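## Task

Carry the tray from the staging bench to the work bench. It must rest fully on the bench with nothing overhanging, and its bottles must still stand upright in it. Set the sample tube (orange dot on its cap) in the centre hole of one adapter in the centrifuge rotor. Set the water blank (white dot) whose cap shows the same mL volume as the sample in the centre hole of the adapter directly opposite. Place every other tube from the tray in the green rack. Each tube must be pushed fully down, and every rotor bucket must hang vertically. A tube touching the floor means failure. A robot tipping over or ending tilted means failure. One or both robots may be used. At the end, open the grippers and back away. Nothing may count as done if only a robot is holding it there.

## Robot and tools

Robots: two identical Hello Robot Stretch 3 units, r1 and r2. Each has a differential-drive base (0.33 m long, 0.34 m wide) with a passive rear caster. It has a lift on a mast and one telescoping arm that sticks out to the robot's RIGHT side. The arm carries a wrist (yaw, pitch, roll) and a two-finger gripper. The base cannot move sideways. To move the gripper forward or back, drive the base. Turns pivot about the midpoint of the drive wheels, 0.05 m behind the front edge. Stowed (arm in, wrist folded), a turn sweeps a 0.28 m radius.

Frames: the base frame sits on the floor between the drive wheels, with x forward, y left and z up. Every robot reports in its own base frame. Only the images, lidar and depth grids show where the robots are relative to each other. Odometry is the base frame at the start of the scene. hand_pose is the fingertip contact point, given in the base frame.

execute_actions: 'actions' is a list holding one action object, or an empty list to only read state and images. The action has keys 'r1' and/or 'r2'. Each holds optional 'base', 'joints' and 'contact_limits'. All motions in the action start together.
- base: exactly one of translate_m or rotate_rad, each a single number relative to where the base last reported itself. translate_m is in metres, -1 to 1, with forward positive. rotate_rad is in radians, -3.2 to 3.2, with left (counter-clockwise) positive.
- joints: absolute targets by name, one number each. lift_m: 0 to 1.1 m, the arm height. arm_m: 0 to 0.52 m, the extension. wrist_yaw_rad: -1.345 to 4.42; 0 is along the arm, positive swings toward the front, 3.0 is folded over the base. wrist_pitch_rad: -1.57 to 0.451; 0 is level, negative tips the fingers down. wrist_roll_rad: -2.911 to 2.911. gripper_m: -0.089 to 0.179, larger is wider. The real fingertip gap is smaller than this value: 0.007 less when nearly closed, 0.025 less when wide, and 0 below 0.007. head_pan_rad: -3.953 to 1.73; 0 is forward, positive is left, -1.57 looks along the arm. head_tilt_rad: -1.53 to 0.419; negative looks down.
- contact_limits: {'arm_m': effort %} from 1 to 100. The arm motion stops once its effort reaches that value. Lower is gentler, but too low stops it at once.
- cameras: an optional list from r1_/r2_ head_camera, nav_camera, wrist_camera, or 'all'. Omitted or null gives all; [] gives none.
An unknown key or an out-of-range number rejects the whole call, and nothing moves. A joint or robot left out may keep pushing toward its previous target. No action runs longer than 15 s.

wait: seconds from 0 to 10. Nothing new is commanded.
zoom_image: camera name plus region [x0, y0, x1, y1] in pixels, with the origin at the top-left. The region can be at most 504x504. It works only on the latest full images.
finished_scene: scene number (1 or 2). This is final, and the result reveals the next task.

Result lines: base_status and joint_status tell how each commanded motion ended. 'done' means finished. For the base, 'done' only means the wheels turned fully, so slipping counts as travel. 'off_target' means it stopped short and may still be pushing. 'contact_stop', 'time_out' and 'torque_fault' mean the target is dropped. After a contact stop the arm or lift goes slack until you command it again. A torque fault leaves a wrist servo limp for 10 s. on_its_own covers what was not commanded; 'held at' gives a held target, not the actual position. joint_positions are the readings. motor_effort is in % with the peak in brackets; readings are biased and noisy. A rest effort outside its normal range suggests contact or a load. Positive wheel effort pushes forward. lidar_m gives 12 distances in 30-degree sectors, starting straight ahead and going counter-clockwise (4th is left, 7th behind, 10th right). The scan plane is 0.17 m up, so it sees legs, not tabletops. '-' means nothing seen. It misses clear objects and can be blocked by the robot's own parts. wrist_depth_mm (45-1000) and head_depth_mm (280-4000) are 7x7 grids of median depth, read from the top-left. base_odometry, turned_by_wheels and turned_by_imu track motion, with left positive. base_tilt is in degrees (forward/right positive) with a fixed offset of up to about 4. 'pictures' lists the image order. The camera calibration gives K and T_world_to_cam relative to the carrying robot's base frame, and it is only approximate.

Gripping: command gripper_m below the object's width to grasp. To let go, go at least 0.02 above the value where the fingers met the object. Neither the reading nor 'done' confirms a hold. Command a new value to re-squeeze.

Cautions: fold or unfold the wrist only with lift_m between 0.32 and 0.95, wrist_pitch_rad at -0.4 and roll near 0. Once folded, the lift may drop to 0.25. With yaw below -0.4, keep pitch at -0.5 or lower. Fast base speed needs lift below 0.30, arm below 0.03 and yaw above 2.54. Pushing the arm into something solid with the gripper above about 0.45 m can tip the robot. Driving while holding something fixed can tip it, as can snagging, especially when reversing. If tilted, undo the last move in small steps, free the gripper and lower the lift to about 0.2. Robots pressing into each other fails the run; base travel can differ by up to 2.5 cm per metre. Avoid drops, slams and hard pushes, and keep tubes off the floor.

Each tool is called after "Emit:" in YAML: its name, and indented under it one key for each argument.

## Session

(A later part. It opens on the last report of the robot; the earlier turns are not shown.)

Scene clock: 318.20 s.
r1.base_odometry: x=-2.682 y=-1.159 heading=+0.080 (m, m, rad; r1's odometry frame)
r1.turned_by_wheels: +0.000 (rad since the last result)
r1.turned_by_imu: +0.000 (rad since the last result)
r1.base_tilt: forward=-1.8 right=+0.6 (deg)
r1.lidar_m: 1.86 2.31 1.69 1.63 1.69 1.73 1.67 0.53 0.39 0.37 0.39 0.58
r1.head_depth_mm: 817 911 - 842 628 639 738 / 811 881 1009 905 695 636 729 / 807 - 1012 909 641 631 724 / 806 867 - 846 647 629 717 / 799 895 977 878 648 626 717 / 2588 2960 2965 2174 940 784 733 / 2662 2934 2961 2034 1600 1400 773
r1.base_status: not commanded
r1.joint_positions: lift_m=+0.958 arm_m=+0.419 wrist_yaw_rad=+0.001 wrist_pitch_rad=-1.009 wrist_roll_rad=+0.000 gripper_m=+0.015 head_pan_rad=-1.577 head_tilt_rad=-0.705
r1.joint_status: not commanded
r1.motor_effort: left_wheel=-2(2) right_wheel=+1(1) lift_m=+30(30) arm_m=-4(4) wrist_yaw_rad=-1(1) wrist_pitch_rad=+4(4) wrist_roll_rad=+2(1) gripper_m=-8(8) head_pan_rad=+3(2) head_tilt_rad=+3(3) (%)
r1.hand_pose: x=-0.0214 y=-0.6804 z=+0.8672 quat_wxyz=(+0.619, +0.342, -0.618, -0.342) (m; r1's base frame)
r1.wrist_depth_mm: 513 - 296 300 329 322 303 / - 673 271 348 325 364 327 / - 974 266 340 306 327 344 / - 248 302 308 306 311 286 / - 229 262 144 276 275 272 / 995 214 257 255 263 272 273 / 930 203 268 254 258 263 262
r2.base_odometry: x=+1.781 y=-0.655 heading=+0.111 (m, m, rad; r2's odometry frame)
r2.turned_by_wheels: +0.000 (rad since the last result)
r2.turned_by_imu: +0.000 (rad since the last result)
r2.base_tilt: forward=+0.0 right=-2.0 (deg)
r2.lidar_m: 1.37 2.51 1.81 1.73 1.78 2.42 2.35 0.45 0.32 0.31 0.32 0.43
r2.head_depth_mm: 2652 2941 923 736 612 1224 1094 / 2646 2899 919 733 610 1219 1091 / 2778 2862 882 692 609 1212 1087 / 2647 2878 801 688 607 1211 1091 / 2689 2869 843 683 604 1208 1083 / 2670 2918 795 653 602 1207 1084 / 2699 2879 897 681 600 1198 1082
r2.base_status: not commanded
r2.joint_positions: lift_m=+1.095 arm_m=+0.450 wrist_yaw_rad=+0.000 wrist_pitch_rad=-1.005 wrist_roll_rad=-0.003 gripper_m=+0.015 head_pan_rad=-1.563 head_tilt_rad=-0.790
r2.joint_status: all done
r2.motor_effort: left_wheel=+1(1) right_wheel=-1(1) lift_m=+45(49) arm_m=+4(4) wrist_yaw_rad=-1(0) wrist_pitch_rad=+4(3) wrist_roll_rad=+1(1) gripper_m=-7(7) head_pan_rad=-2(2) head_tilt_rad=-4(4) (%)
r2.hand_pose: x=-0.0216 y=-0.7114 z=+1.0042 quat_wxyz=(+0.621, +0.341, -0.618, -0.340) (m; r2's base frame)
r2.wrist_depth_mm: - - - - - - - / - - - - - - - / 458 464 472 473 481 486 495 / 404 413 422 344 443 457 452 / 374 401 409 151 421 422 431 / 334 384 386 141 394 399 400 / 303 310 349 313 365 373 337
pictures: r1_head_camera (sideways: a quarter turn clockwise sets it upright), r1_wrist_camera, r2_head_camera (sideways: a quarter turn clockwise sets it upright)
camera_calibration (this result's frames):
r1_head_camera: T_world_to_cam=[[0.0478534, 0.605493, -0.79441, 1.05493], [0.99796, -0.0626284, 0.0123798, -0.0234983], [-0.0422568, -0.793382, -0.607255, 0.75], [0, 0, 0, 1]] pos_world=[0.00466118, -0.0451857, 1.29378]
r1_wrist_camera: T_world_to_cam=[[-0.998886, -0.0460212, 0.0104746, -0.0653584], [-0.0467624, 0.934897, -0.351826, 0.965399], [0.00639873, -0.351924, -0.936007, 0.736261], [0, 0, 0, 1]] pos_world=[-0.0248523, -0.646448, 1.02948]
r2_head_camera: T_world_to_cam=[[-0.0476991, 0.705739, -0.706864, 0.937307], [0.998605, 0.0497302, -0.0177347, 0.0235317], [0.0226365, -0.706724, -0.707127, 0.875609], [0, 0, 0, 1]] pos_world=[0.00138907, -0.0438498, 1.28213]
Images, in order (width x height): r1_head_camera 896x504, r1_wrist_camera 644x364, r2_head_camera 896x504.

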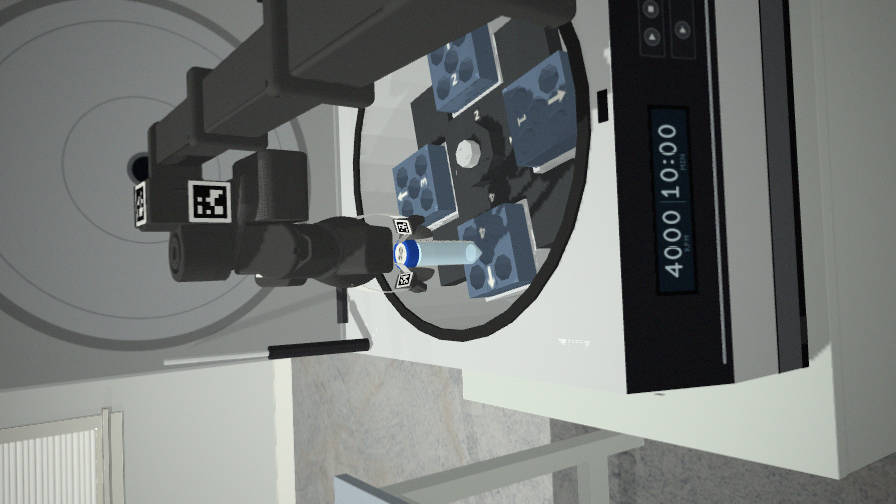

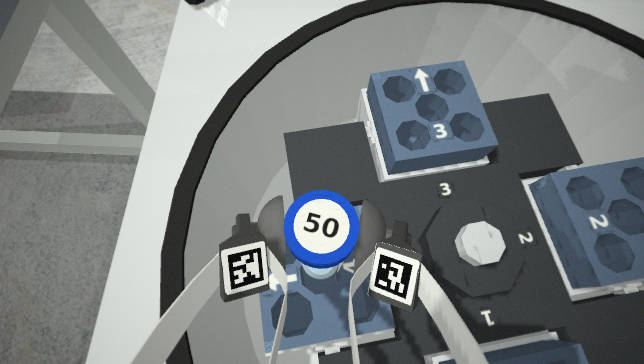

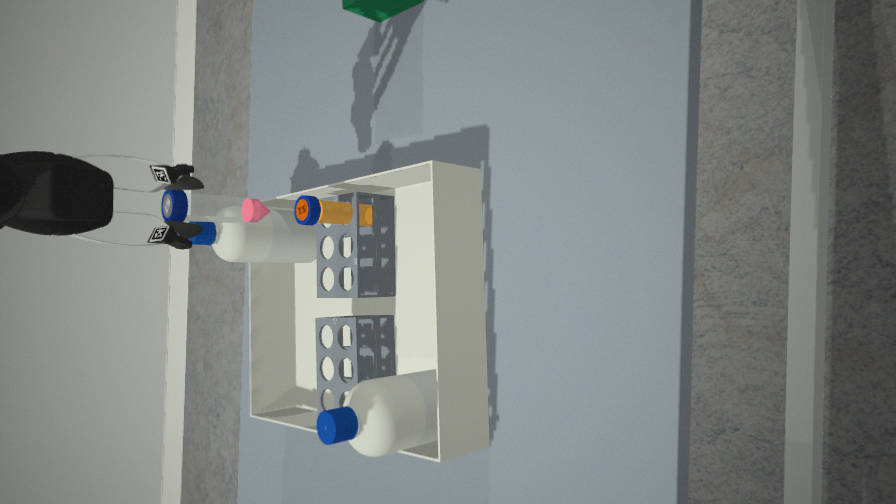

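Emit:
execute_actions:
  actions:
    - {"r2":{"base":{"translate_m":-0.289},"joints":{"arm_m":0.419}},"r1":{"joints":{"arm_m":0.409}}}
  cameras: []

Emit:
execute_actions:
  actions:
    - {"r2":{"joints":{"lift_m":1.025}},"r1":{"joints":{"lift_m":0.94}}}
  cameras: ["r2_head_camera","r1_wrist_camera","r1_head_camera"]

Emit:
zoom_image:
  camera: "r1_head_camera"
  region: [340,170,580,330]

Emit:
zoom_image:
  camera: "r1_wrist_camera"
  region: [230,180,430,364]

Emit:
zoom_image:
  camera: "r2_head_camera"
  region: [200,120,440,280]

Scene clock: 337.73 s.
r1.base_odometry: x=-2.682 y=-1.159 heading=+0.080 (m, m, rad; r1's odometry frame)
r1.turned_by_wheels: +0.000 (rad since the last result)
r1.turned_by_imu: -0.001 (rad since the last result)
r1.base_tilt: forward=-1.6 right=+0.5 (deg)
r1.lidar_m: 1.86 2.32 1.69 1.63 1.69 1.73 1.67 0.53 0.39 0.38 0.39 0.57
r1.head_depth_mm: 816 912 - 847 633 640 738 / 811 877 1008 905 696 638 731 / 809 - 1016 910 642 633 725 / 803 866 - 829 646 629 716 / 803 895 978 880 650 627 714 / 2607 2961 2937 2196 938 785 732 / 2684 2944 3000 2026 1590 1405 772
r1.base_status: not commanded
r1.joint_positions: lift_m=+0.958 arm_m=+0.409 wrist_yaw_rad=+0.001 wrist_pitch_rad=-1.009 wrist_roll_rad=+0.000 gripper_m=+0.015 head_pan_rad=-1.577 head_tilt_rad=-0.705
r1.joint_status: all done
r1.motor_effort: left_wheel=-2(2) right_wheel=+1(1) lift_m=+30(30) arm_m=-4(4) wrist_yaw_rad=-1(1) wrist_pitch_rad=+5(4) wrist_roll_rad=+2(1) gripper_m=-7(7) head_pan_rad=+3(3) head_tilt_rad=+3(3) (%)
r1.hand_pose: x=-0.0214 y=-0.6704 z=+0.8672 quat_wxyz=(+0.619, +0.342, -0.618, -0.342) (m; r1's base frame)
r1.wrist_depth_mm: 531 - 295 304 342 331 304 / - 667 275 360 324 369 332 / - 958 275 331 304 326 344 / - 247 306 308 311 310 288 / - 229 260 144 278 272 271 / 986 215 253 255 270 273 276 / 923 203 262 261 263 264 262
r2.base_odometry: x=+1.493 y=-0.687 heading=+0.111 (m, m, rad; r2's odometry frame)
r2.turned_by_wheels: +0.000 (rad since the last result)
r2.turned_by_imu: +0.001 (rad since the last result)
r2.base_tilt: forward=-0.1 right=-2.1 (deg)
r2.lidar_m: 1.13 2.50 1.80 1.73 1.78 2.40 2.06 2.26 0.33 0.31 0.32 0.44
r2.head_depth_mm: 2655 2942 926 737 612 703 1112 / 2643 2923 921 732 610 1216 1079 / - 2864 784 730 607 1210 1091 / 2652 2911 908 727 607 1206 1087 / 2647 2873 903 726 605 1208 1086 / 2680 2874 867 709 603 1231 1080 / 2691 2891 825 680 600 1224 1083
r2.base_status: done
r2.joint_positions: lift_m=+1.095 arm_m=+0.419 wrist_yaw_rad=+0.000 wrist_pitch_rad=-1.005 wrist_roll_rad=-0.003 gripper_m=+0.015 head_pan_rad=-1.563 head_tilt_rad=-0.790
r2.joint_status: all done
r2.motor_effort: left_wheel=+0(5) right_wheel=+0(5) lift_m=+46(46) arm_m=-4(3) wrist_yaw_rad=+0(0) wrist_pitch_rad=+4(3) wrist_roll_rad=+1(1) gripper_m=-7(7) head_pan_rad=-2(2) head_tilt_rad=-4(4) (%)
r2.hand_pose: x=-0.0216 y=-0.6813 z=+1.0042 quat_wxyz=(+0.621, +0.341, -0.618, -0.340) (m; r2's base frame)
r2.wrist_depth_mm: - - - - - - - / 499 507 509 511 524 - - / 358 468 469 478 486 490 - / 366 426 435 444 450 459 - / 361 407 409 151 420 420 - / 327 383 386 142 398 395 - / 317 358 361 321 342 375 -
pictures: none
No camera images: the call's "cameras" was empty. Leave "cameras" out to get every camera's image.

Scene clock: 339.20 s.
r1.base_odometry: x=-2.682 y=-1.159 heading=+0.080 (m, m, rad; r1's odometry frame)
r1.turned_by_wheels: +0.000 (rad since the last result)
r1.turned_by_imu: +0.000 (rad since the last result)
r1.base_tilt: forward=-1.6 right=+0.7 (deg)
r1.lidar_m: 1.87 2.31 1.69 1.63 1.69 1.73 1.67 0.53 0.39 0.37 0.39 0.58
r1.head_depth_mm: 815 912 983 - 640 640 740 / 810 884 1003 891 696 636 730 / 809 875 1006 908 641 634 724 / 803 875 - 836 648 628 716 / 800 891 977 876 649 626 716 / 2599 2956 2979 2182 937 784 732 / 2675 2971 2969 2045 1587 1401 772
r1.base_status: not commanded
r1.joint_positions: lift_m=+0.940 arm_m=+0.409 wrist_yaw_rad=+0.001 wrist_pitch_rad=-1.009 wrist_roll_rad=+0.000 gripper_m=+0.015 head_pan_rad=-1.577 head_tilt_rad=-0.705
r1.joint_status: all done
r1.motor_effort: left_wheel=-2(2) right_wheel=+0(1) lift_m=+30(30) arm_m=-4(4) wrist_yaw_rad=-1(1) wrist_pitch_rad=+5(5) wrist_roll_rad=+1(1) gripper_m=-8(8) head_pan_rad=+3(3) head_tilt_rad=+2(2) (%)
r1.hand_pose: x=-0.0214 y=-0.6704 z=+0.8492 quat_wxyz=(+0.619, +0.342, -0.618, -0.342) (m; r1's base frame)
r1.wrist_depth_mm: 550 - 270 292 331 331 295 / - 609 257 360 307 326 331 / - 242 274 311 293 305 321 / - 223 307 289 289 290 269 / - 209 259 144 269 248 259 / 984 197 252 237 260 257 258 / 926 188 260 246 246 249 244
r2.base_odometry: x=+1.493 y=-0.687 heading=+0.111 (m, m, rad; r2's odometry frame)
r2.turned_by_wheels: +0.000 (rad since the last result)
r2.turned_by_imu: +0.000 (rad since the last result)
r2.base_tilt: forward=+0.0 right=-1.9 (deg)
r2.lidar_m: 1.14 2.49 1.80 1.72 1.78 2.40 2.06 2.25 0.33 0.31 0.32 0.44
r2.head_depth_mm: 2692 2921 921 737 612 706 1120 / 2774 2890 918 733 611 1217 1077 / - 2887 782 730 608 1219 1090 / 2670 2881 878 729 606 1207 1088 / 2688 2874 909 724 604 1209 1082 / 2675 2895 870 711 602 1227 1082 / 2692 2884 825 682 600 1226 1076
r2.base_status: not commanded
r2.joint_positions: lift_m=+1.025 arm_m=+0.419 wrist_yaw_rad=+0.000 wrist_pitch_rad=-1.005 wrist_roll_rad=-0.003 gripper_m=+0.015 head_pan_rad=-1.563 head_tilt_rad=-0.790
r2.joint_status: all done
r2.motor_effort: left_wheel=+0(0) right_wheel=-1(0) lift_m=+31(38) arm_m=-4(4) wrist_yaw_rad=+0(1) wrist_pitch_rad=+3(3) wrist_roll_rad=+2(2) gripper_m=-7(7) head_pan_rad=-2(2) head_tilt_rad=-4(4) (%)
r2.hand_pose: x=-0.0216 y=-0.6813 z=+0.9347 quat_wxyz=(+0.621, +0.341, -0.618, -0.340) (m; r2's base frame)
r2.wrist_depth_mm: 448 452 - - - - - / 405 420 422 423 433 442 - / 326 386 391 393 393 407 - / 322 357 362 364 370 375 - / 317 336 344 152 351 350 - / 305 315 319 142 212 330 338 / 296 295 301 254 274 309 309
pictures: r1_head_camera (sideways: a quarter turn clockwise sets it upright), r1_wrist_camera, r2_head_camera (sideways: a quarter turn clockwise sets it upright)
camera_calibration (this result's frames):
r1_head_camera: T_world_to_cam=[[0.0478532, 0.605493, -0.79441, 1.05493], [0.99796, -0.0626282, 0.0123798, -0.0234983], [-0.0422566, -0.793382, -0.607255, 0.75], [0, 0, 0, 1]] pos_world=[0.00466119, -0.0451857, 1.29378]
r1_wrist_camera: T_world_to_cam=[[-0.998886, -0.0460214, 0.0104719, -0.0647069], [-0.0467621, 0.934918, -0.35177, 0.949669], [0.00639855, -0.351868, -0.936028, 0.72298], [0, 0, 0, 1]] pos_world=[-0.0248523, -0.636447, 1.01147]
r2_head_camera: T_world_to_cam=[[-0.0476991, 0.705739, -0.706864, 0.937307], [0.998605, 0.0497302, -0.0177347, 0.0235317], [0.0226365, -0.706724, -0.707127, 0.875609], [0, 0, 0, 1]] pos_world=[0.00138907, -0.0438498, 1.28213]
Images, in order (width x height): r1_head_camera 896x504, r1_wrist_camera 644x364, r2_head_camera 896x504.

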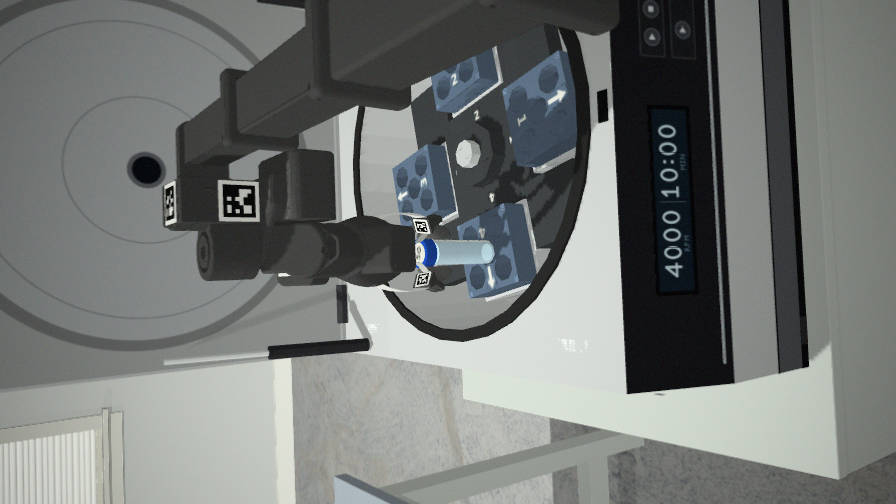

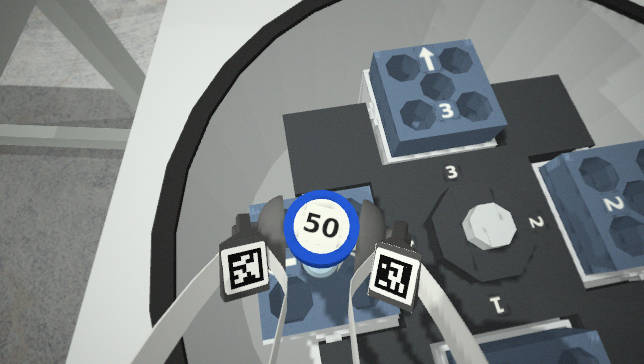

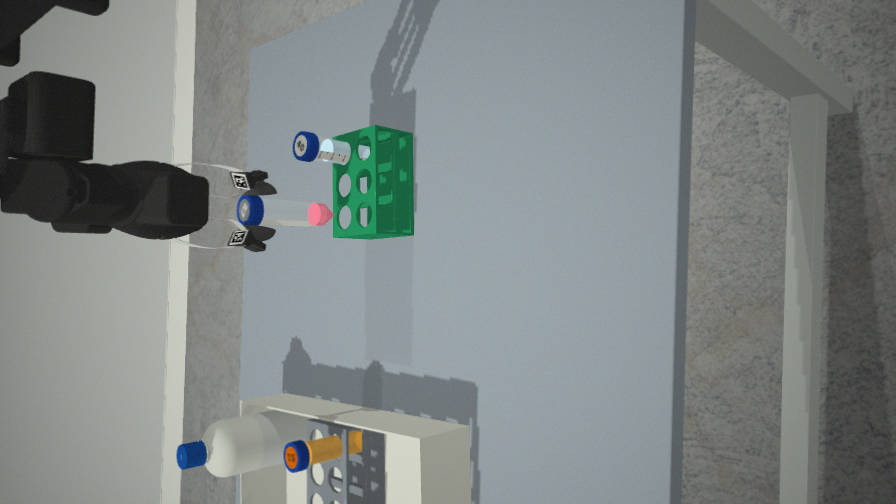

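Region (340, 170, 580, 330) of r1_head_camera's 896x504 image, scaled by 2.100, with more detail than that image has.

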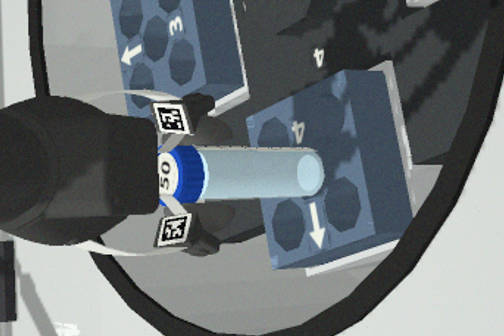

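Region (230, 180, 430, 364) of r1_wrist_camera's 644x364 image, scaled by 2.520; it fills the top 464 rows of this view, and the rest is white.

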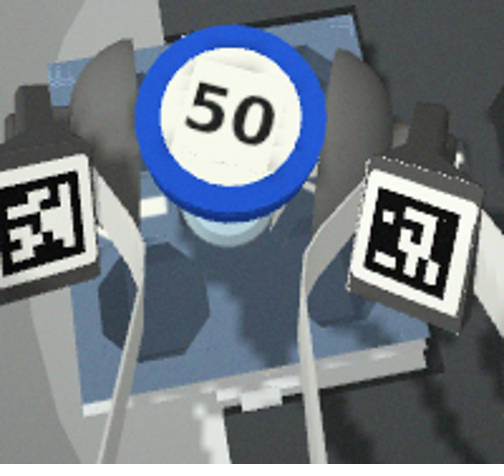

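Region (200, 120, 440, 280) of r2_head_camera's 896x504 image, scaled by 2.100, with more detail than that image has.

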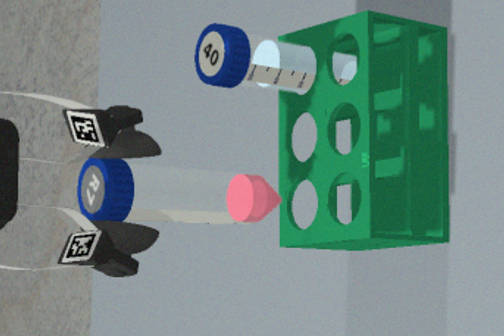

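Emit:
execute_actions:
  actions:
    - {"r2":{"joints":{"arm_m":0.413}},"r1":{"joints":{"arm_m":0.413}}}
  cameras: []

Emit:
execute_actions:
  actions:
    - {"r2":{"joints":{"lift_m":0.995}},"r1":{"joints":{"lift_m":0.905}}}
  cameras: ["r2_head_camera","r1_wrist_camera","r1_head_camera"]

Scene clock: 343.03 s.
r1.base_odometry: x=-2.682 y=-1.159 heading=+0.080 (m, m, rad; r1's odometry frame)
r1.turned_by_wheels: +0.000 (rad since the last result)
r1.turned_by_imu: +0.000 (rad since the last result)
r1.base_tilt: forward=-1.7 right=+0.6 (deg)
r1.lidar_m: 1.86 2.32 1.69 1.63 1.69 1.73 1.67 0.53 0.39 0.37 0.39 0.58
r1.head_depth_mm: 814 912 981 - 640 639 739 / 814 885 1002 892 695 638 729 / 806 872 1009 911 641 633 723 / 803 874 - 828 647 629 716 / 799 895 980 880 648 627 717 / 2599 2981 2957 2184 941 785 731 / 2635 2954 3015 2047 1592 1397 772
r1.base_status: not commanded
r1.joint_positions: lift_m=+0.940 arm_m=+0.413 wrist_yaw_rad=+0.001 wrist_pitch_rad=-1.009 wrist_roll_rad=+0.000 gripper_m=+0.015 head_pan_rad=-1.577 head_tilt_rad=-0.705
r1.joint_status: all done
r1.motor_effort: left_wheel=-2(2) right_wheel=+1(1) lift_m=+30(30) arm_m=+5(5) wrist_yaw_rad=-1(1) wrist_pitch_rad=+5(4) wrist_roll_rad=+1(1) gripper_m=-7(8) head_pan_rad=+3(3) head_tilt_rad=+2(3) (%)
r1.hand_pose: x=-0.0214 y=-0.6736 z=+0.8492 quat_wxyz=(+0.619, +0.342, -0.618, -0.342) (m; r1's base frame)
r1.wrist_depth_mm: 542 - 271 288 333 327 296 / - 618 256 354 306 327 326 / - 243 273 309 290 304 323 / - 222 302 290 290 290 270 / - 208 258 145 270 250 261 / 942 198 255 279 259 254 260 / 906 187 260 243 245 249 242
r2.base_odometry: x=+1.493 y=-0.687 heading=+0.111 (m, m, rad; r2's odometry frame)
r2.turned_by_wheels: +0.000 (rad since the last result)
r2.turned_by_imu: +0.000 (rad since the last result)
r2.base_tilt: forward=-0.1 right=-2.1 (deg)
r2.lidar_m: 1.14 2.49 1.80 1.73 1.79 2.41 2.06 2.25 0.33 0.31 0.32 0.44
r2.head_depth_mm: 2700 2930 930 737 611 704 1117 / 2764 2941 922 735 609 1220 1080 / - 2821 780 730 608 1215 1094 / 2648 2855 878 727 606 1211 1086 / 2680 2878 910 726 604 1212 1085 / 2686 2896 869 710 603 1230 1079 / 2703 2895 828 680 600 1225 1082
r2.base_status: not commanded
r2.joint_positions: lift_m=+1.025 arm_m=+0.413 wrist_yaw_rad=+0.000 wrist_pitch_rad=-1.005 wrist_roll_rad=-0.003 gripper_m=+0.015 head_pan_rad=-1.563 head_tilt_rad=-0.790
r2.joint_status: all done
r2.motor_effort: left_wheel=+0(0) right_wheel=+0(0) lift_m=+31(31) arm_m=-4(5) wrist_yaw_rad=+0(1) wrist_pitch_rad=+4(3) wrist_roll_rad=+1(1) gripper_m=-7(7) head_pan_rad=-2(2) head_tilt_rad=-3(3) (%)
r2.hand_pose: x=-0.0216 y=-0.6753 z=+0.9347 quat_wxyz=(+0.621, +0.341, -0.618, -0.340) (m; r2's base frame)
r2.wrist_depth_mm: 450 445 462 458 475 - - / 353 416 420 420 429 442 - / 326 386 385 396 402 399 - / 322 358 358 362 376 375 - / 317 335 343 152 351 347 - / 307 313 323 142 210 328 332 / 296 301 296 255 274 304 313
pictures: none
No camera images: the call's "cameras" was empty. Leave "cameras" out to get every camera's image.

Scene clock: 344.17 s.
r1.base_odometry: x=-2.682 y=-1.159 heading=+0.080 (m, m, rad; r1's odometry frame)
r1.turned_by_wheels: +0.000 (rad since the last result)
r1.turned_by_imu: +0.000 (rad since the last result)
r1.base_tilt: forward=-1.7 right=+0.7 (deg)
r1.lidar_m: 1.86 2.31 1.70 1.63 1.70 1.73 1.67 0.53 0.39 0.38 0.39 0.58
r1.head_depth_mm: 815 912 1004 - - 650 738 / 812 908 - 874 695 637 731 / 809 887 - 908 640 634 725 / 803 886 - 816 646 631 716 / 802 895 982 883 649 626 716 / 2585 2955 2951 2180 938 786 732 / 2674 2968 2964 2037 1592 1405 772
r1.base_status: not commanded
r1.joint_positions: lift_m=+0.905 arm_m=+0.413 wrist_yaw_rad=+0.001 wrist_pitch_rad=-1.009 wrist_roll_rad=+0.000 gripper_m=+0.015 head_pan_rad=-1.577 head_tilt_rad=-0.705
r1.joint_status: all done
r1.motor_effort: left_wheel=-2(2) right_wheel=+1(0) lift_m=+29(31) arm_m=+5(5) wrist_yaw_rad=-1(1) wrist_pitch_rad=+5(5) wrist_roll_rad=+1(1) gripper_m=-9(7) head_pan_rad=+2(2) head_tilt_rad=+3(4) (%)
r1.hand_pose: x=-0.0214 y=-0.6736 z=+0.8142 quat_wxyz=(+0.619, +0.343, -0.618, -0.342) (m; r1's base frame)
r1.wrist_depth_mm: - 228 228 289 290 313 295 / - 209 239 325 269 267 298 / - 196 271 269 262 266 272 / - 185 278 254 252 233 247 / 966 175 257 144 236 213 234 / 166 166 236 204 227 221 226 / 156 155 233 208 211 217 216
r2.base_odometry: x=+1.493 y=-0.687 heading=+0.111 (m, m, rad; r2's odometry frame)
r2.turned_by_wheels: +0.000 (rad since the last result)
r2.turned_by_imu: +0.000 (rad since the last result)
r2.base_tilt: forward=-0.1 right=-2.0 (deg)
r2.lidar_m: 1.14 2.50 1.81 1.73 1.78 2.40 2.06 2.25 0.33 0.31 0.32 0.44
r2.head_depth_mm: - 2924 923 735 613 705 1118 / - 2921 921 733 611 1220 1072 / - 2861 760 731 610 1218 1089 / 2652 2847 874 728 606 1205 1083 / 2685 2890 906 725 603 1210 1087 / 2685 2899 871 712 602 1230 1083 / 2688 2913 826 681 600 1225 1079
r2.base_status: not commanded
r2.joint_positions: lift_m=+0.995 arm_m=+0.413 wrist_yaw_rad=+0.000 wrist_pitch_rad=-1.005 wrist_roll_rad=-0.003 gripper_m=+0.015 head_pan_rad=-1.563 head_tilt_rad=-0.790
r2.joint_status: all done
r2.motor_effort: left_wheel=+0(1) right_wheel=-1(1) lift_m=+30(30) arm_m=-4(4) wrist_yaw_rad=+0(0) wrist_pitch_rad=+3(3) wrist_roll_rad=+1(1) gripper_m=-7(7) head_pan_rad=-2(2) head_tilt_rad=-4(3) (%)
r2.hand_pose: x=-0.0216 y=-0.6753 z=+0.9047 quat_wxyz=(+0.621, +0.341, -0.618, -0.340) (m; r2's base frame)
r2.wrist_depth_mm: 404 417 423 423 421 432 - / 339 380 384 392 388 402 - / 325 351 356 363 361 366 - / 315 323 332 334 338 342 357 / 300 304 313 150 313 318 326 / 286 288 291 143 189 298 303 / 269 274 272 266 270 283 283
pictures: r1_head_camera (sideways: a quarter turn clockwise sets it upright), r1_wrist_camera, r2_head_camera (sideways: a quarter turn clockwise sets it upright)
camera_calibration (this result's frames):
r1_head_camera: T_world_to_cam=[[0.0478534, 0.605493, -0.79441, 1.05493], [0.99796, -0.0626284, 0.0123798, -0.0234983], [-0.0422568, -0.793382, -0.607255, 0.75], [0, 0, 0, 1]] pos_world=[0.00466118, -0.0451857, 1.29378]
r1_wrist_camera: T_world_to_cam=[[-0.998886, -0.0460239, 0.0104636, -0.0644844], [-0.0467627, 0.934985, -0.351592, 0.940286], [0.00639839, -0.35169, -0.936095, 0.689244], [0, 0, 0, 1]] pos_world=[-0.0248523, -0.639721, 0.97647]
r2_head_camera: T_world_to_cam=[[-0.0476991, 0.705739, -0.706864, 0.937307], [0.998605, 0.0497302, -0.0177347, 0.0235317], [0.0226365, -0.706724, -0.707127, 0.875609], [0, 0, 0, 1]] pos_world=[0.00138907, -0.0438498, 1.28213]
Images, in order (width x height): r1_head_camera 896x504, r1_wrist_camera 644x364, r2_head_camera 896x504.

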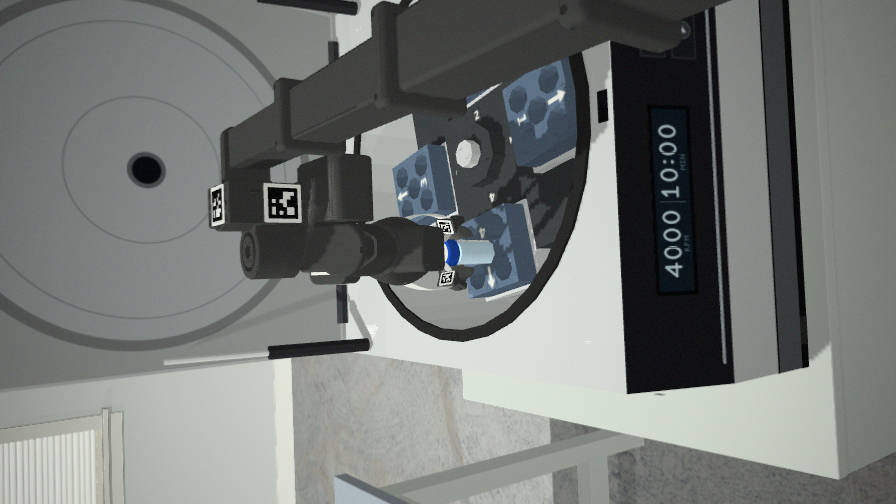

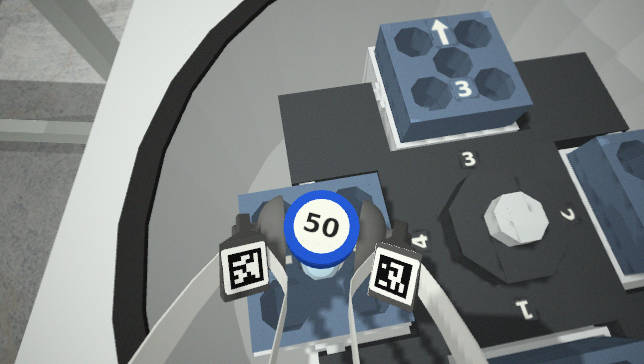

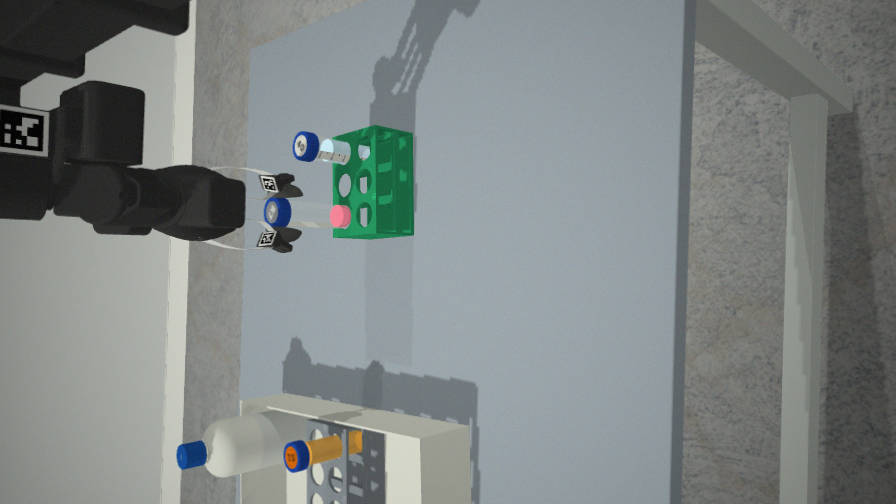

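Emit:
execute_actions:
  actions:
    - {"r2":{"joints":{"lift_m":0.957}},"r1":{"joints":{"lift_m":0.875}}}
  cameras: []

Emit:
execute_actions:
  actions:
    - {"r2":{"joints":{"gripper_m":0.06}},"r1":{"joints":{"gripper_m":0.06}}}
  cameras: ["r1_wrist_camera"]

Emit:
execute_actions:
  actions:
    - {"r2":{"joints":{"lift_m":1.09}},"r1":{"joints":{"lift_m":1.09}}}
  cameras: ["r2_head_camera","r1_wrist_camera","r1_head_camera"]

Scene clock: 349.50 s.
r1.base_odometry: x=-2.682 y=-1.159 heading=+0.080 (m, m, rad; r1's odometry frame)
r1.turned_by_wheels: +0.000 (rad since the last result)
r1.turned_by_imu: +0.000 (rad since the last result)
r1.base_tilt: forward=-1.7 right=+0.7 (deg)
r1.lidar_m: 1.86 2.31 1.69 1.63 1.70 1.73 1.67 0.53 0.39 0.37 0.39 0.58
r1.head_depth_mm: 815 913 1000 913 - 668 740 / 812 906 993 - 628 638 730 / 809 901 - 911 643 633 724 / 805 897 - 814 648 630 716 / 799 897 979 868 649 626 716 / 2593 2982 2983 2202 942 784 733 / 2619 2927 2973 2032 1598 1399 771
r1.base_status: not commanded
r1.joint_positions: lift_m=+0.875 arm_m=+0.413 wrist_yaw_rad=+0.001 wrist_pitch_rad=-0.978 wrist_roll_rad=+0.002 gripper_m=+0.015 head_pan_rad=-1.577 head_tilt_rad=-0.705
r1.joint_status: all done
r1.motor_effort: left_wheel=-1(2) right_wheel=-1(1) lift_m=+25(29) arm_m=+3(4) wrist_yaw_rad=-1(1) wrist_pitch_rad=-11(15) wrist_roll_rad=+0(1) gripper_m=-8(8) head_pan_rad=+3(3) head_tilt_rad=+2(3) (%)
r1.hand_pose: x=-0.0214 y=-0.6808 z=+0.7881 quat_wxyz=(+0.624, +0.333, -0.624, -0.333) (m; r1's base frame)
r1.wrist_depth_mm: 548 199 206 277 269 256 288 / - 183 234 263 256 235 264 / 900 171 263 243 240 239 247 / 161 163 239 200 224 207 224 / 148 165 257 143 212 191 199 / 139 158 249 177 203 196 198 / 131 137 232 185 188 190 190
r2.base_odometry: x=+1.493 y=-0.687 heading=+0.111 (m, m, rad; r2's odometry frame)
r2.turned_by_wheels: +0.000 (rad since the last result)
r2.turned_by_imu: +0.000 (rad since the last result)
r2.base_tilt: forward=-0.1 right=-2.0 (deg)
r2.lidar_m: 1.14 2.49 1.80 1.72 1.78 2.41 2.06 2.24 0.33 0.31 0.32 0.44
r2.head_depth_mm: 2557 - 890 737 613 706 1112 / - 2859 919 733 610 1216 1076 / - - 758 731 610 1212 1094 / 2681 2919 878 728 606 1205 1086 / 2683 2879 907 726 604 1210 1080 / 2682 2897 873 711 603 1225 1080 / 2673 2893 825 681 600 1221 1081
r2.base_status: not commanded
r2.joint_positions: lift_m=+0.957 arm_m=+0.413 wrist_yaw_rad=+0.000 wrist_pitch_rad=-1.005 wrist_roll_rad=-0.003 gripper_m=+0.015 head_pan_rad=-1.563 head_tilt_rad=-0.790
r2.joint_status: all done
r2.motor_effort: left_wheel=+0(0) right_wheel=+0(1) lift_m=+30(30) arm_m=-4(4) wrist_yaw_rad=+0(1) wrist_pitch_rad=+3(4) wrist_roll_rad=+2(1) gripper_m=-7(7) head_pan_rad=-2(2) head_tilt_rad=-3(4) (%)
r2.hand_pose: x=-0.0216 y=-0.6753 z=+0.8667 quat_wxyz=(+0.621, +0.341, -0.618, -0.340) (m; r2's base frame)
r2.wrist_depth_mm: 358 359 365 372 375 377 - / 322 334 341 336 343 350 - / 299 306 310 314 318 324 332 / 285 290 289 296 299 299 305 / 267 268 275 150 216 155 283 / 250 253 256 144 201 257 264 / 239 237 237 193 235 243 250
pictures: none
No camera images: the call's "cameras" was empty. Leave "cameras" out to get every camera's image.

Scene clock: 350.43 s.
r1.base_odometry: x=-2.682 y=-1.159 heading=+0.080 (m, m, rad; r1's odometry frame)
r1.turned_by_wheels: +0.000 (rad since the last result)
r1.turned_by_imu: +0.000 (rad since the last result)
r1.base_tilt: forward=-1.9 right=+0.8 (deg)
r1.lidar_m: 1.86 2.31 1.69 1.63 1.70 1.73 1.67 0.53 0.39 0.38 0.39 0.58
r1.head_depth_mm: 818 917 1000 912 - 668 739 / 811 908 994 - 627 638 729 / 809 901 - 908 641 635 725 / 803 893 - 818 647 630 716 / 799 894 973 866 650 626 715 / 2617 2986 2983 2194 938 783 731 / 2646 2957 3004 2037 1596 1403 771
r1.base_status: not commanded
r1.joint_positions: lift_m=+0.875 arm_m=+0.413 wrist_yaw_rad=+0.001 wrist_pitch_rad=-0.977 wrist_roll_rad=+0.002 gripper_m=+0.060 head_pan_rad=-1.577 head_tilt_rad=-0.705
r1.joint_status: all done
r1.motor_effort: left_wheel=-2(2) right_wheel=+1(1) lift_m=+25(24) arm_m=+3(3) wrist_yaw_rad=-1(1) wrist_pitch_rad=-12(12) wrist_roll_rad=+0(0) gripper_m=+2(81) head_pan_rad=+2(3) head_tilt_rad=+3(2) (%)
r1.hand_pose: x=-0.0214 y=-0.6811 z=+0.7882 quat_wxyz=(+0.624, +0.332, -0.624, -0.332) (m; r1's base frame)
r1.wrist_depth_mm: 554 199 206 278 270 254 287 / - 184 233 263 254 238 264 / 883 171 264 245 242 240 245 / 162 164 242 201 224 208 224 / 149 165 257 158 217 192 199 / 139 156 248 179 206 196 199 / 131 140 236 186 188 191 191
r2.base_odometry: x=+1.493 y=-0.687 heading=+0.111 (m, m, rad; r2's odometry frame)
r2.turned_by_wheels: +0.000 (rad since the last result)
r2.turned_by_imu: +0.000 (rad since the last result)
r2.base_tilt: forward=+0.0 right=-1.9 (deg)
r2.lidar_m: 1.14 2.49 1.80 1.73 1.78 2.41 2.06 2.24 0.33 0.31 0.32 0.44
r2.head_depth_mm: 2551 - 891 736 611 703 1108 / - 2859 920 735 610 1214 1075 / - - 779 732 608 1211 1089 / 2652 2874 877 728 607 1208 1088 / 2676 2900 904 725 604 1209 1082 / 2701 2850 873 710 602 1221 1085 / 2700 2903 825 681 600 1220 1080
r2.base_status: not commanded
r2.joint_positions: lift_m=+0.957 arm_m=+0.413 wrist_yaw_rad=+0.000 wrist_pitch_rad=-1.005 wrist_roll_rad=-0.003 gripper_m=+0.060 head_pan_rad=-1.563 head_tilt_rad=-0.790
r2.joint_status: all done
r2.motor_effort: left_wheel=+1(0) right_wheel=-1(1) lift_m=+31(30) arm_m=-4(4) wrist_yaw_rad=+0(0) wrist_pitch_rad=+4(3) wrist_roll_rad=+2(2) gripper_m=+1(80) head_pan_rad=-2(3) head_tilt_rad=-3(4) (%)
r2.hand_pose: x=-0.0216 y=-0.6753 z=+0.8667 quat_wxyz=(+0.621, +0.341, -0.618, -0.340) (m; r2's base frame)
r2.wrist_depth_mm: 357 365 365 368 375 381 - / 325 331 338 339 343 351 - / 304 308 310 317 317 321 330 / 284 286 289 292 297 301 303 / 268 265 274 152 250 155 279 / 253 251 - 195 - 255 263 / 236 237 239 193 233 244 249
pictures: r1_wrist_camera
camera_calibration (this result's frames):
r1_wrist_camera: T_world_to_cam=[[-0.998993, -0.0436153, 0.010524, -0.062956], [-0.0443284, 0.92323, -0.381682, 0.953898], [0.00693112, -0.381765, -0.924234, 0.632511], [0, 0, 0, 1]] pos_world=[-0.0249918, -0.641943, 0.949337]
Images, in order (width x height): r1_wrist_camera 644x364.

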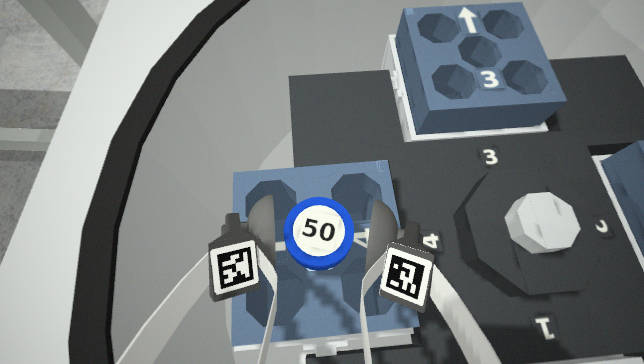

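Scene clock: 353.23 s.
r1.base_odometry: x=-2.682 y=-1.159 heading=+0.080 (m, m, rad; r1's odometry frame)
r1.turned_by_wheels: +0.000 (rad since the last result)
r1.turned_by_imu: +0.000 (rad since the last result)
r1.base_tilt: forward=-1.8 right=+0.6 (deg)
r1.lidar_m: 1.86 2.31 1.69 1.63 1.70 1.73 1.67 0.53 0.39 0.37 0.39 0.57
r1.head_depth_mm: 828 913 998 907 641 639 739 / 811 909 1002 920 696 635 728 / - 902 1007 912 643 634 724 / - - 996 923 646 629 715 / 801 890 978 864 648 627 715 / 2614 2960 2961 2199 934 784 734 / 2644 2911 2990 2036 1594 1397 769
r1.base_status: not commanded
r1.joint_positions: lift_m=+1.090 arm_m=+0.413 wrist_yaw_rad=+0.001 wrist_pitch_rad=-1.006 wrist_roll_rad=+0.002 gripper_m=+0.060 head_pan_rad=-1.577 head_tilt_rad=-0.705
r1.joint_status: all done
r1.motor_effort: left_wheel=-2(2) right_wheel=+1(1) lift_m=+40(44) arm_m=+3(4) wrist_yaw_rad=-1(1) wrist_pitch_rad=+3(12) wrist_roll_rad=+0(0) gripper_m=+0(2) head_pan_rad=+2(3) head_tilt_rad=+2(2) (%)
r1.hand_pose: x=-0.0214 y=-0.6745 z=+0.9992 quat_wxyz=(+0.619, +0.341, -0.620, -0.341) (m; r1's base frame)
r1.wrist_depth_mm: 520 - 426 425 413 409 405 / 490 770 443 433 441 440 443 / 462 - 416 460 474 455 415 / 472 - 392 457 437 458 399 / - - 531 431 436 411 397 / - - 411 379 394 396 388 / - - 325 387 386 385 378
r2.base_odometry: x=+1.493 y=-0.687 heading=+0.111 (m, m, rad; r2's odometry frame)
r2.turned_by_wheels: +0.000 (rad since the last result)
r2.turned_by_imu: +0.000 (rad since the last result)
r2.base_tilt: forward=-0.2 right=-1.9 (deg)
r2.lidar_m: 1.13 2.49 1.80 1.73 1.78 2.41 2.06 2.26 0.33 0.31 0.32 0.44
r2.head_depth_mm: 2650 2953 923 737 612 705 1112 / 2635 2916 918 734 611 1215 1077 / - 2854 784 731 610 1216 1092 / 2670 2887 913 727 606 1210 1085 / 2672 2884 907 726 605 1212 1085 / 2675 2919 873 712 603 1230 1080 / 2675 2918 825 680 601 1224 1085
r2.base_status: not commanded
r2.joint_positions: lift_m=+1.090 arm_m=+0.413 wrist_yaw_rad=+0.000 wrist_pitch_rad=-1.005 wrist_roll_rad=-0.003 gripper_m=+0.060 head_pan_rad=-1.563 head_tilt_rad=-0.790
r2.joint_status: all done
r2.motor_effort: left_wheel=+1(1) right_wheel=-1(0) lift_m=+45(47) arm_m=-4(4) wrist_yaw_rad=+0(1) wrist_pitch_rad=+4(4) wrist_roll_rad=+1(1) gripper_m=+1(1) head_pan_rad=-2(3) head_tilt_rad=-3(4) (%)
r2.hand_pose: x=-0.0216 y=-0.6753 z=+0.9992 quat_wxyz=(+0.621, +0.341, -0.618, -0.340) (m; r2's base frame)
r2.wrist_depth_mm: - - - - - - - / 487 502 500 513 504 - - / 352 454 466 477 478 486 - / 369 424 436 433 436 454 - / 361 404 411 407 419 416 - / 320 373 - 328 - 395 - / 317 357 360 315 339 365 -
pictures: r1_head_camera (sideways: a quarter turn clockwise sets it upright), r1_wrist_camera, r2_head_camera (sideways: a quarter turn clockwise sets it upright)
camera_calibration (this result's frames):
r1_head_camera: T_world_to_cam=[[0.0478527, 0.6054, -0.794482, 1.05502], [0.99796, -0.0626269, 0.0123865, -0.023507], [-0.0422571, -0.793454, -0.607161, 0.749878], [0, 0, 0, 1]] pos_world=[0.00466117, -0.0451867, 1.29378]
r1_wrist_camera: T_world_to_cam=[[-0.998992, -0.0439031, 0.00931165, -0.063883], [-0.0443471, 0.933786, -0.355073, 1.00891], [0.0068937, -0.355128, -0.934792, 0.858448], [0, 0, 0, 1]] pos_world=[-0.0249943, -0.640052, 1.1613]
r2_head_camera: T_world_to_cam=[[-0.047699, 0.705739, -0.706864, 0.937307], [0.998605, 0.0497301, -0.0177347, 0.0235317], [0.0226364, -0.706724, -0.707127, 0.875609], [0, 0, 0, 1]] pos_world=[0.00138906, -0.0438498, 1.28213]
Images, in order (width x height): r1_head_camera 896x504, r1_wrist_camera 644x364, r2_head_camera 896x504.

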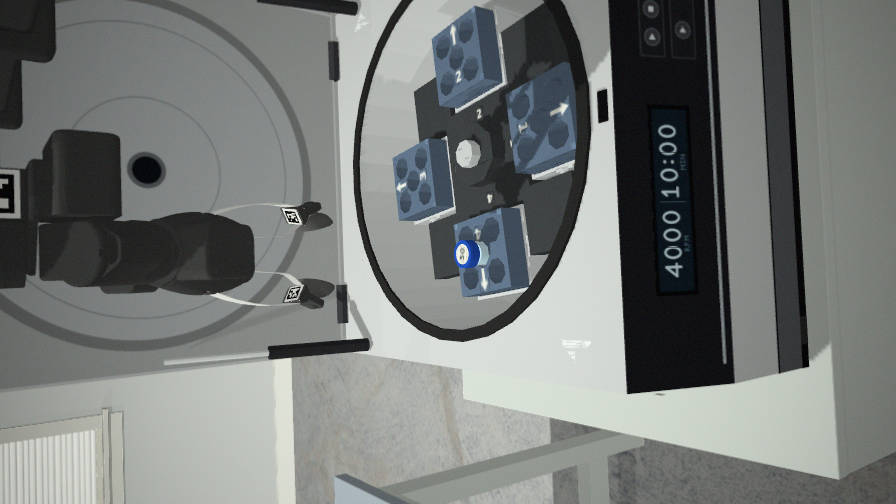

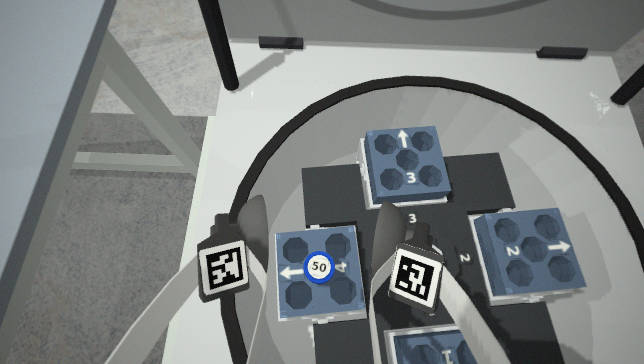

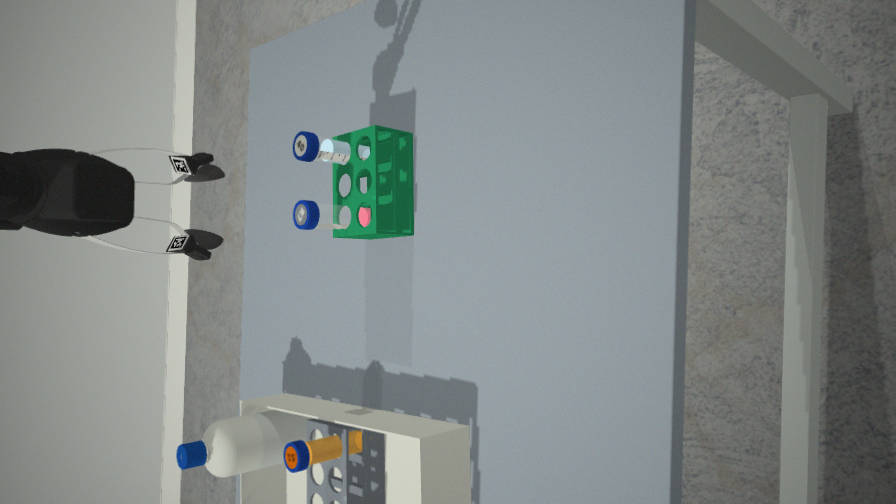

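Emit:
execute_actions:
  actions:
    - {"r2":{"joints":{"arm_m":0.01}},"r1":{"base":{"translate_m":1.0},"joints":{"arm_m":0.482}}}
  cameras: []

Emit:
execute_actions:
  actions:
    - {"r1":{"base":{"translate_m":0.314}}}
  cameras: []

Emit:
execute_actions:
  actions:
    - {"r1":{"joints":{"lift_m":1.0}}}
  cameras: ["r1_wrist_camera"]

Scene clock: 370.33 s.
r1.base_odometry: x=-1.685 y=-1.078 heading=+0.080 (m, m, rad; r1's odometry frame)
r1.turned_by_wheels: +0.000 (rad since the last result)
r1.turned_by_imu: -0.002 (rad since the last result)
r1.base_tilt: forward=-1.6 right=+0.6 (deg)
r1.lidar_m: 2.62 2.32 1.69 1.63 1.69 2.33 1.47 0.71 1.09 1.06 1.10 0.91
r1.head_depth_mm: 2781 3046 1203 888 702 630 1221 / 2747 3030 2929 891 705 630 1218 / 2793 3018 2969 894 709 631 1216 / - 3114 1157 894 707 616 1219 / 2683 2992 1055 826 687 617 1219 / 2671 2955 2958 824 686 617 1217 / 2668 2933 3035 847 676 618 1227
r1.base_status: done
r1.joint_positions: lift_m=+1.090 arm_m=+0.482 wrist_yaw_rad=+0.001 wrist_pitch_rad=-1.006 wrist_roll_rad=+0.002 gripper_m=+0.060 head_pan_rad=-1.577 head_tilt_rad=-0.705
r1.joint_status: all done
r1.motor_effort: left_wheel=-2(3) right_wheel=+1(5) lift_m=+41(41) arm_m=+4(5) wrist_yaw_rad=-1(1) wrist_pitch_rad=+3(3) wrist_roll_rad=-1(0) gripper_m=-1(0) head_pan_rad=+3(3) head_tilt_rad=+4(3) (%)
r1.hand_pose: x=-0.0214 y=-0.7434 z=+0.9991 quat_wxyz=(+0.619, +0.341, -0.620, -0.341) (m; r1's base frame)
r1.wrist_depth_mm: 526 520 526 529 - - - / 495 487 480 492 497 493 489 / 412 438 304 458 463 460 463 / 422 430 420 433 431 436 436 / 391 409 404 409 417 407 408 / 328 334 325 384 383 388 389 / 354 357 356 362 364 367 369
r2.base_odometry: x=+1.493 y=-0.687 heading=+0.111 (m, m, rad; r2's odometry frame)
r2.turned_by_wheels: +0.000 (rad since the last result)
r2.turned_by_imu: +0.000 (rad since the last result)
r2.base_tilt: forward=-0.1 right=-1.9 (deg)
r2.lidar_m: 1.14 2.49 1.80 1.72 1.78 2.40 2.06 2.25 0.33 0.31 0.32 0.44
r2.head_depth_mm: - - - - 612 705 1115 / - - - - 576 1213 1075 / 2679 - - - 580 1209 1092 / 2680 2886 879 - 593 1214 1087 / 2663 2921 906 726 604 1204 1084 / 2668 2895 874 711 603 1229 1082 / 2667 1558 825 680 601 1230 1083
r2.base_status: not commanded
r2.joint_positions: lift_m=+1.090 arm_m=+0.010 wrist_yaw_rad=+0.000 wrist_pitch_rad=-1.005 wrist_roll_rad=-0.003 gripper_m=+0.060 head_pan_rad=-1.563 head_tilt_rad=-0.790
r2.joint_status: all done
r2.motor_effort: left_wheel=+0(1) right_wheel=-1(0) lift_m=+45(45) arm_m=-4(5) wrist_yaw_rad=+0(0) wrist_pitch_rad=+4(3) wrist_roll_rad=+1(1) gripper_m=+1(1) head_pan_rad=-3(2) head_tilt_rad=-5(3) (%)
r2.hand_pose: x=-0.0216 y=-0.2723 z=+0.9992 quat_wxyz=(+0.621, +0.341, -0.618, -0.340) (m; r2's base frame)
r2.wrist_depth_mm: 492 494 550 505 551 - - / 493 484 503 507 516 - - / 445 451 468 470 478 488 - / 423 431 437 442 439 452 - / 403 398 410 411 414 413 - / 381 384 - 391 - 400 - / - - - - - - -
pictures: none
No camera images: the call's "cameras" was empty. Leave "cameras" out to get every camera's image.

Scene clock: 374.70 s.
r1.base_odometry: x=-1.372 y=-1.053 heading=+0.080 (m, m, rad; r1's odometry frame)
r1.turned_by_wheels: +0.000 (rad since the last result)
r1.turned_by_imu: -0.001 (rad since the last result)
r1.base_tilt: forward=-1.7 right=+0.6 (deg)
r1.lidar_m: 2.32 2.31 1.69 1.63 1.69 2.33 1.47 0.99 1.10 1.06 1.10 0.64
r1.head_depth_mm: 2786 3070 1204 826 692 630 1219 / 2766 3022 936 848 687 630 1213 / 2764 3008 2931 823 679 631 1218 / - 3080 1150 792 680 615 1216 / 2664 2982 3000 896 708 617 1222 / 2660 2946 1554 901 710 618 1225 / 1019 2964 2966 861 711 618 1222
r1.base_status: done
r1.joint_positions: lift_m=+1.090 arm_m=+0.482 wrist_yaw_rad=+0.001 wrist_pitch_rad=-1.006 wrist_roll_rad=+0.002 gripper_m=+0.060 head_pan_rad=-1.577 head_tilt_rad=-0.705
r1.joint_status: not commanded
r1.motor_effort: left_wheel=-2(0) right_wheel=+1(5) lift_m=+41(41) arm_m=+5(5) wrist_yaw_rad=-1(1) wrist_pitch_rad=+3(3) wrist_roll_rad=+0(0) gripper_m=+0(0) head_pan_rad=+3(3) head_tilt_rad=+2(4) (%)
r1.hand_pose: x=-0.0214 y=-0.7434 z=+0.9991 quat_wxyz=(+0.619, +0.341, -0.620, -0.341) (m; r1's base frame)
r1.wrist_depth_mm: 529 523 531 529 - - - / 483 487 492 498 492 496 500 / 454 456 460 442 427 314 457 / 427 431 431 430 425 378 437 / 353 407 410 403 409 401 406 / 364 385 382 320 347 348 377 / 361 362 364 354 354 356 348
r2.base_odometry: x=+1.493 y=-0.687 heading=+0.111 (m, m, rad; r2's odometry frame)
r2.turned_by_wheels: +0.000 (rad since the last result)
r2.turned_by_imu: +0.000 (rad since the last result)
r2.base_tilt: forward=-0.1 right=-1.9 (deg)
r2.lidar_m: 1.14 2.50 1.80 1.72 1.78 2.40 2.06 2.25 0.33 0.31 0.32 0.44
r2.head_depth_mm: - - - - 613 705 1111 / - - - - 575 1217 1075 / 2646 - - - 581 1214 1088 / 2677 2891 877 - 593 1213 1090 / 2648 2873 907 726 604 1209 1085 / 2568 2842 869 712 602 1229 1082 / 2656 2689 824 680 600 1226 1082
r2.base_status: not commanded
r2.joint_positions: lift_m=+1.090 arm_m=+0.010 wrist_yaw_rad=+0.000 wrist_pitch_rad=-1.005 wrist_roll_rad=-0.003 gripper_m=+0.060 head_pan_rad=-1.563 head_tilt_rad=-0.790
r2.joint_status: not commanded
r2.motor_effort: left_wheel=+1(0) right_wheel=-1(1) lift_m=+45(45) arm_m=-4(4) wrist_yaw_rad=+1(0) wrist_pitch_rad=+3(4) wrist_roll_rad=+1(2) gripper_m=+1(1) head_pan_rad=-2(2) head_tilt_rad=-3(5) (%)
r2.hand_pose: x=-0.0216 y=-0.2723 z=+0.9992 quat_wxyz=(+0.621, +0.341, -0.618, -0.340) (m; r2's base frame)
r2.wrist_depth_mm: 487 495 544 516 553 - - / 495 489 504 507 515 - - / 446 448 469 469 473 482 - / 429 426 432 436 440 447 - / 396 399 407 409 419 419 - / 379 378 - 387 - 402 - / - - - - - - -
pictures: none
No camera images: the call's "cameras" was empty. Leave "cameras" out to get every camera's image.

Scene clock: 376.37 s.
r1.base_odometry: x=-1.372 y=-1.053 heading=+0.080 (m, m, rad; r1's odometry frame)
r1.turned_by_wheels: +0.000 (rad since the last result)
r1.turned_by_imu: +0.000 (rad since the last result)
r1.base_tilt: forward=-1.5 right=+0.5 (deg)
r1.lidar_m: 2.32 2.31 1.69 1.63 1.69 2.33 1.48 0.98 1.10 1.06 1.10 0.64
r1.head_depth_mm: 2728 - 1097 821 691 630 1208 / 2675 - 938 850 685 628 1214 / 2623 3109 2971 828 678 629 1218 / 2642 - 1002 791 680 617 1218 / 2663 2995 3029 897 709 618 1224 / 2646 2921 1548 900 710 618 1224 / 1020 2958 3018 859 712 619 1228
r1.base_status: not commanded
r1.joint_positions: lift_m=+1.000 arm_m=+0.482 wrist_yaw_rad=+0.001 wrist_pitch_rad=-1.006 wrist_roll_rad=+0.002 gripper_m=+0.060 head_pan_rad=-1.577 head_tilt_rad=-0.705
r1.joint_status: all done
r1.motor_effort: left_wheel=-1(2) right_wheel=+1(0) lift_m=+29(35) arm_m=+4(5) wrist_yaw_rad=-1(1) wrist_pitch_rad=+3(3) wrist_roll_rad=+0(0) gripper_m=+1(0) head_pan_rad=+3(3) head_tilt_rad=+3(2) (%)
r1.hand_pose: x=-0.0214 y=-0.7433 z=+0.9096 quat_wxyz=(+0.619, +0.341, -0.619, -0.341) (m; r1's base frame)
r1.wrist_depth_mm: 410 411 411 413 412 416 407 / 379 380 379 329 321 311 221 / 354 355 356 350 355 317 263 / 334 337 339 333 335 332 306 / 310 316 315 255 318 281 280 / 297 298 293 240 244 247 247 / 282 283 281 275 253 242 235
r2.base_odometry: x=+1.493 y=-0.687 heading=+0.111 (m, m, rad; r2's odometry frame)
r2.turned_by_wheels: +0.000 (rad since the last result)
r2.turned_by_imu: +0.000 (rad since the last result)
r2.base_tilt: forward=-0.2 right=-1.9 (deg)
r2.lidar_m: 1.14 2.50 1.80 1.73 1.78 2.40 2.06 2.26 0.33 0.31 0.32 0.44
r2.head_depth_mm: - - - - 612 706 1113 / - - - - 575 1216 1076 / 2650 - - - 581 1217 1092 / 2655 2864 879 - 593 1211 1087 / 2671 2884 906 725 604 1214 1090 / 2587 2845 844 709 602 1229 1080 / 645 812 802 681 602 1226 1082
r2.base_status: not commanded
r2.joint_positions: lift_m=+1.090 arm_m=+0.010 wrist_yaw_rad=+0.000 wrist_pitch_rad=-1.005 wrist_roll_rad=-0.003 gripper_m=+0.060 head_pan_rad=-1.563 head_tilt_rad=-0.790
r2.joint_status: not commanded
r2.motor_effort: left_wheel=+0(0) right_wheel=-1(1) lift_m=+45(45) arm_m=-4(4) wrist_yaw_rad=+0(0) wrist_pitch_rad=+3(3) wrist_roll_rad=+1(1) gripper_m=+1(0) head_pan_rad=-2(2) head_tilt_rad=-3(4) (%)
r2.hand_pose: x=-0.0216 y=-0.2723 z=+0.9992 quat_wxyz=(+0.621, +0.341, -0.618, -0.340) (m; r2's base frame)
r2.wrist_depth_mm: 486 490 539 510 550 - - / 490 478 505 505 509 - - / 439 448 456 474 485 490 - / 433 427 433 438 446 441 - / 397 403 411 409 422 418 - / 382 378 - 392 - 399 - / - - - - - - -
pictures: r1_wrist_camera
camera_calibration (this result's frames):
r1_wrist_camera: T_world_to_cam=[[-0.998992, -0.043907, 0.00929215, -0.066055], [-0.044347, 0.933949, -0.354644, 1.04108], [0.00689295, -0.354698, -0.934955, 0.75075], [0, 0, 0, 1]] pos_world=[-0.0249944, -0.70893, 1.07174]
Images, in order (width x height): r1_wrist_camera 644x364.

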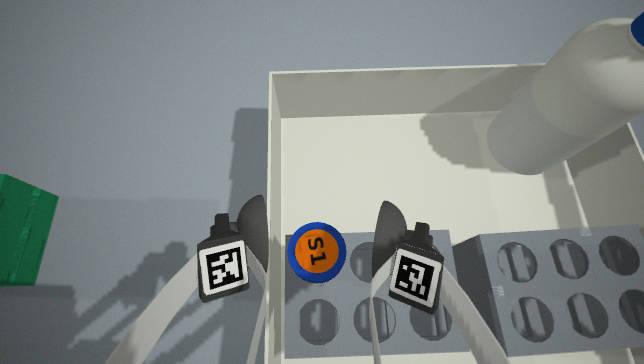

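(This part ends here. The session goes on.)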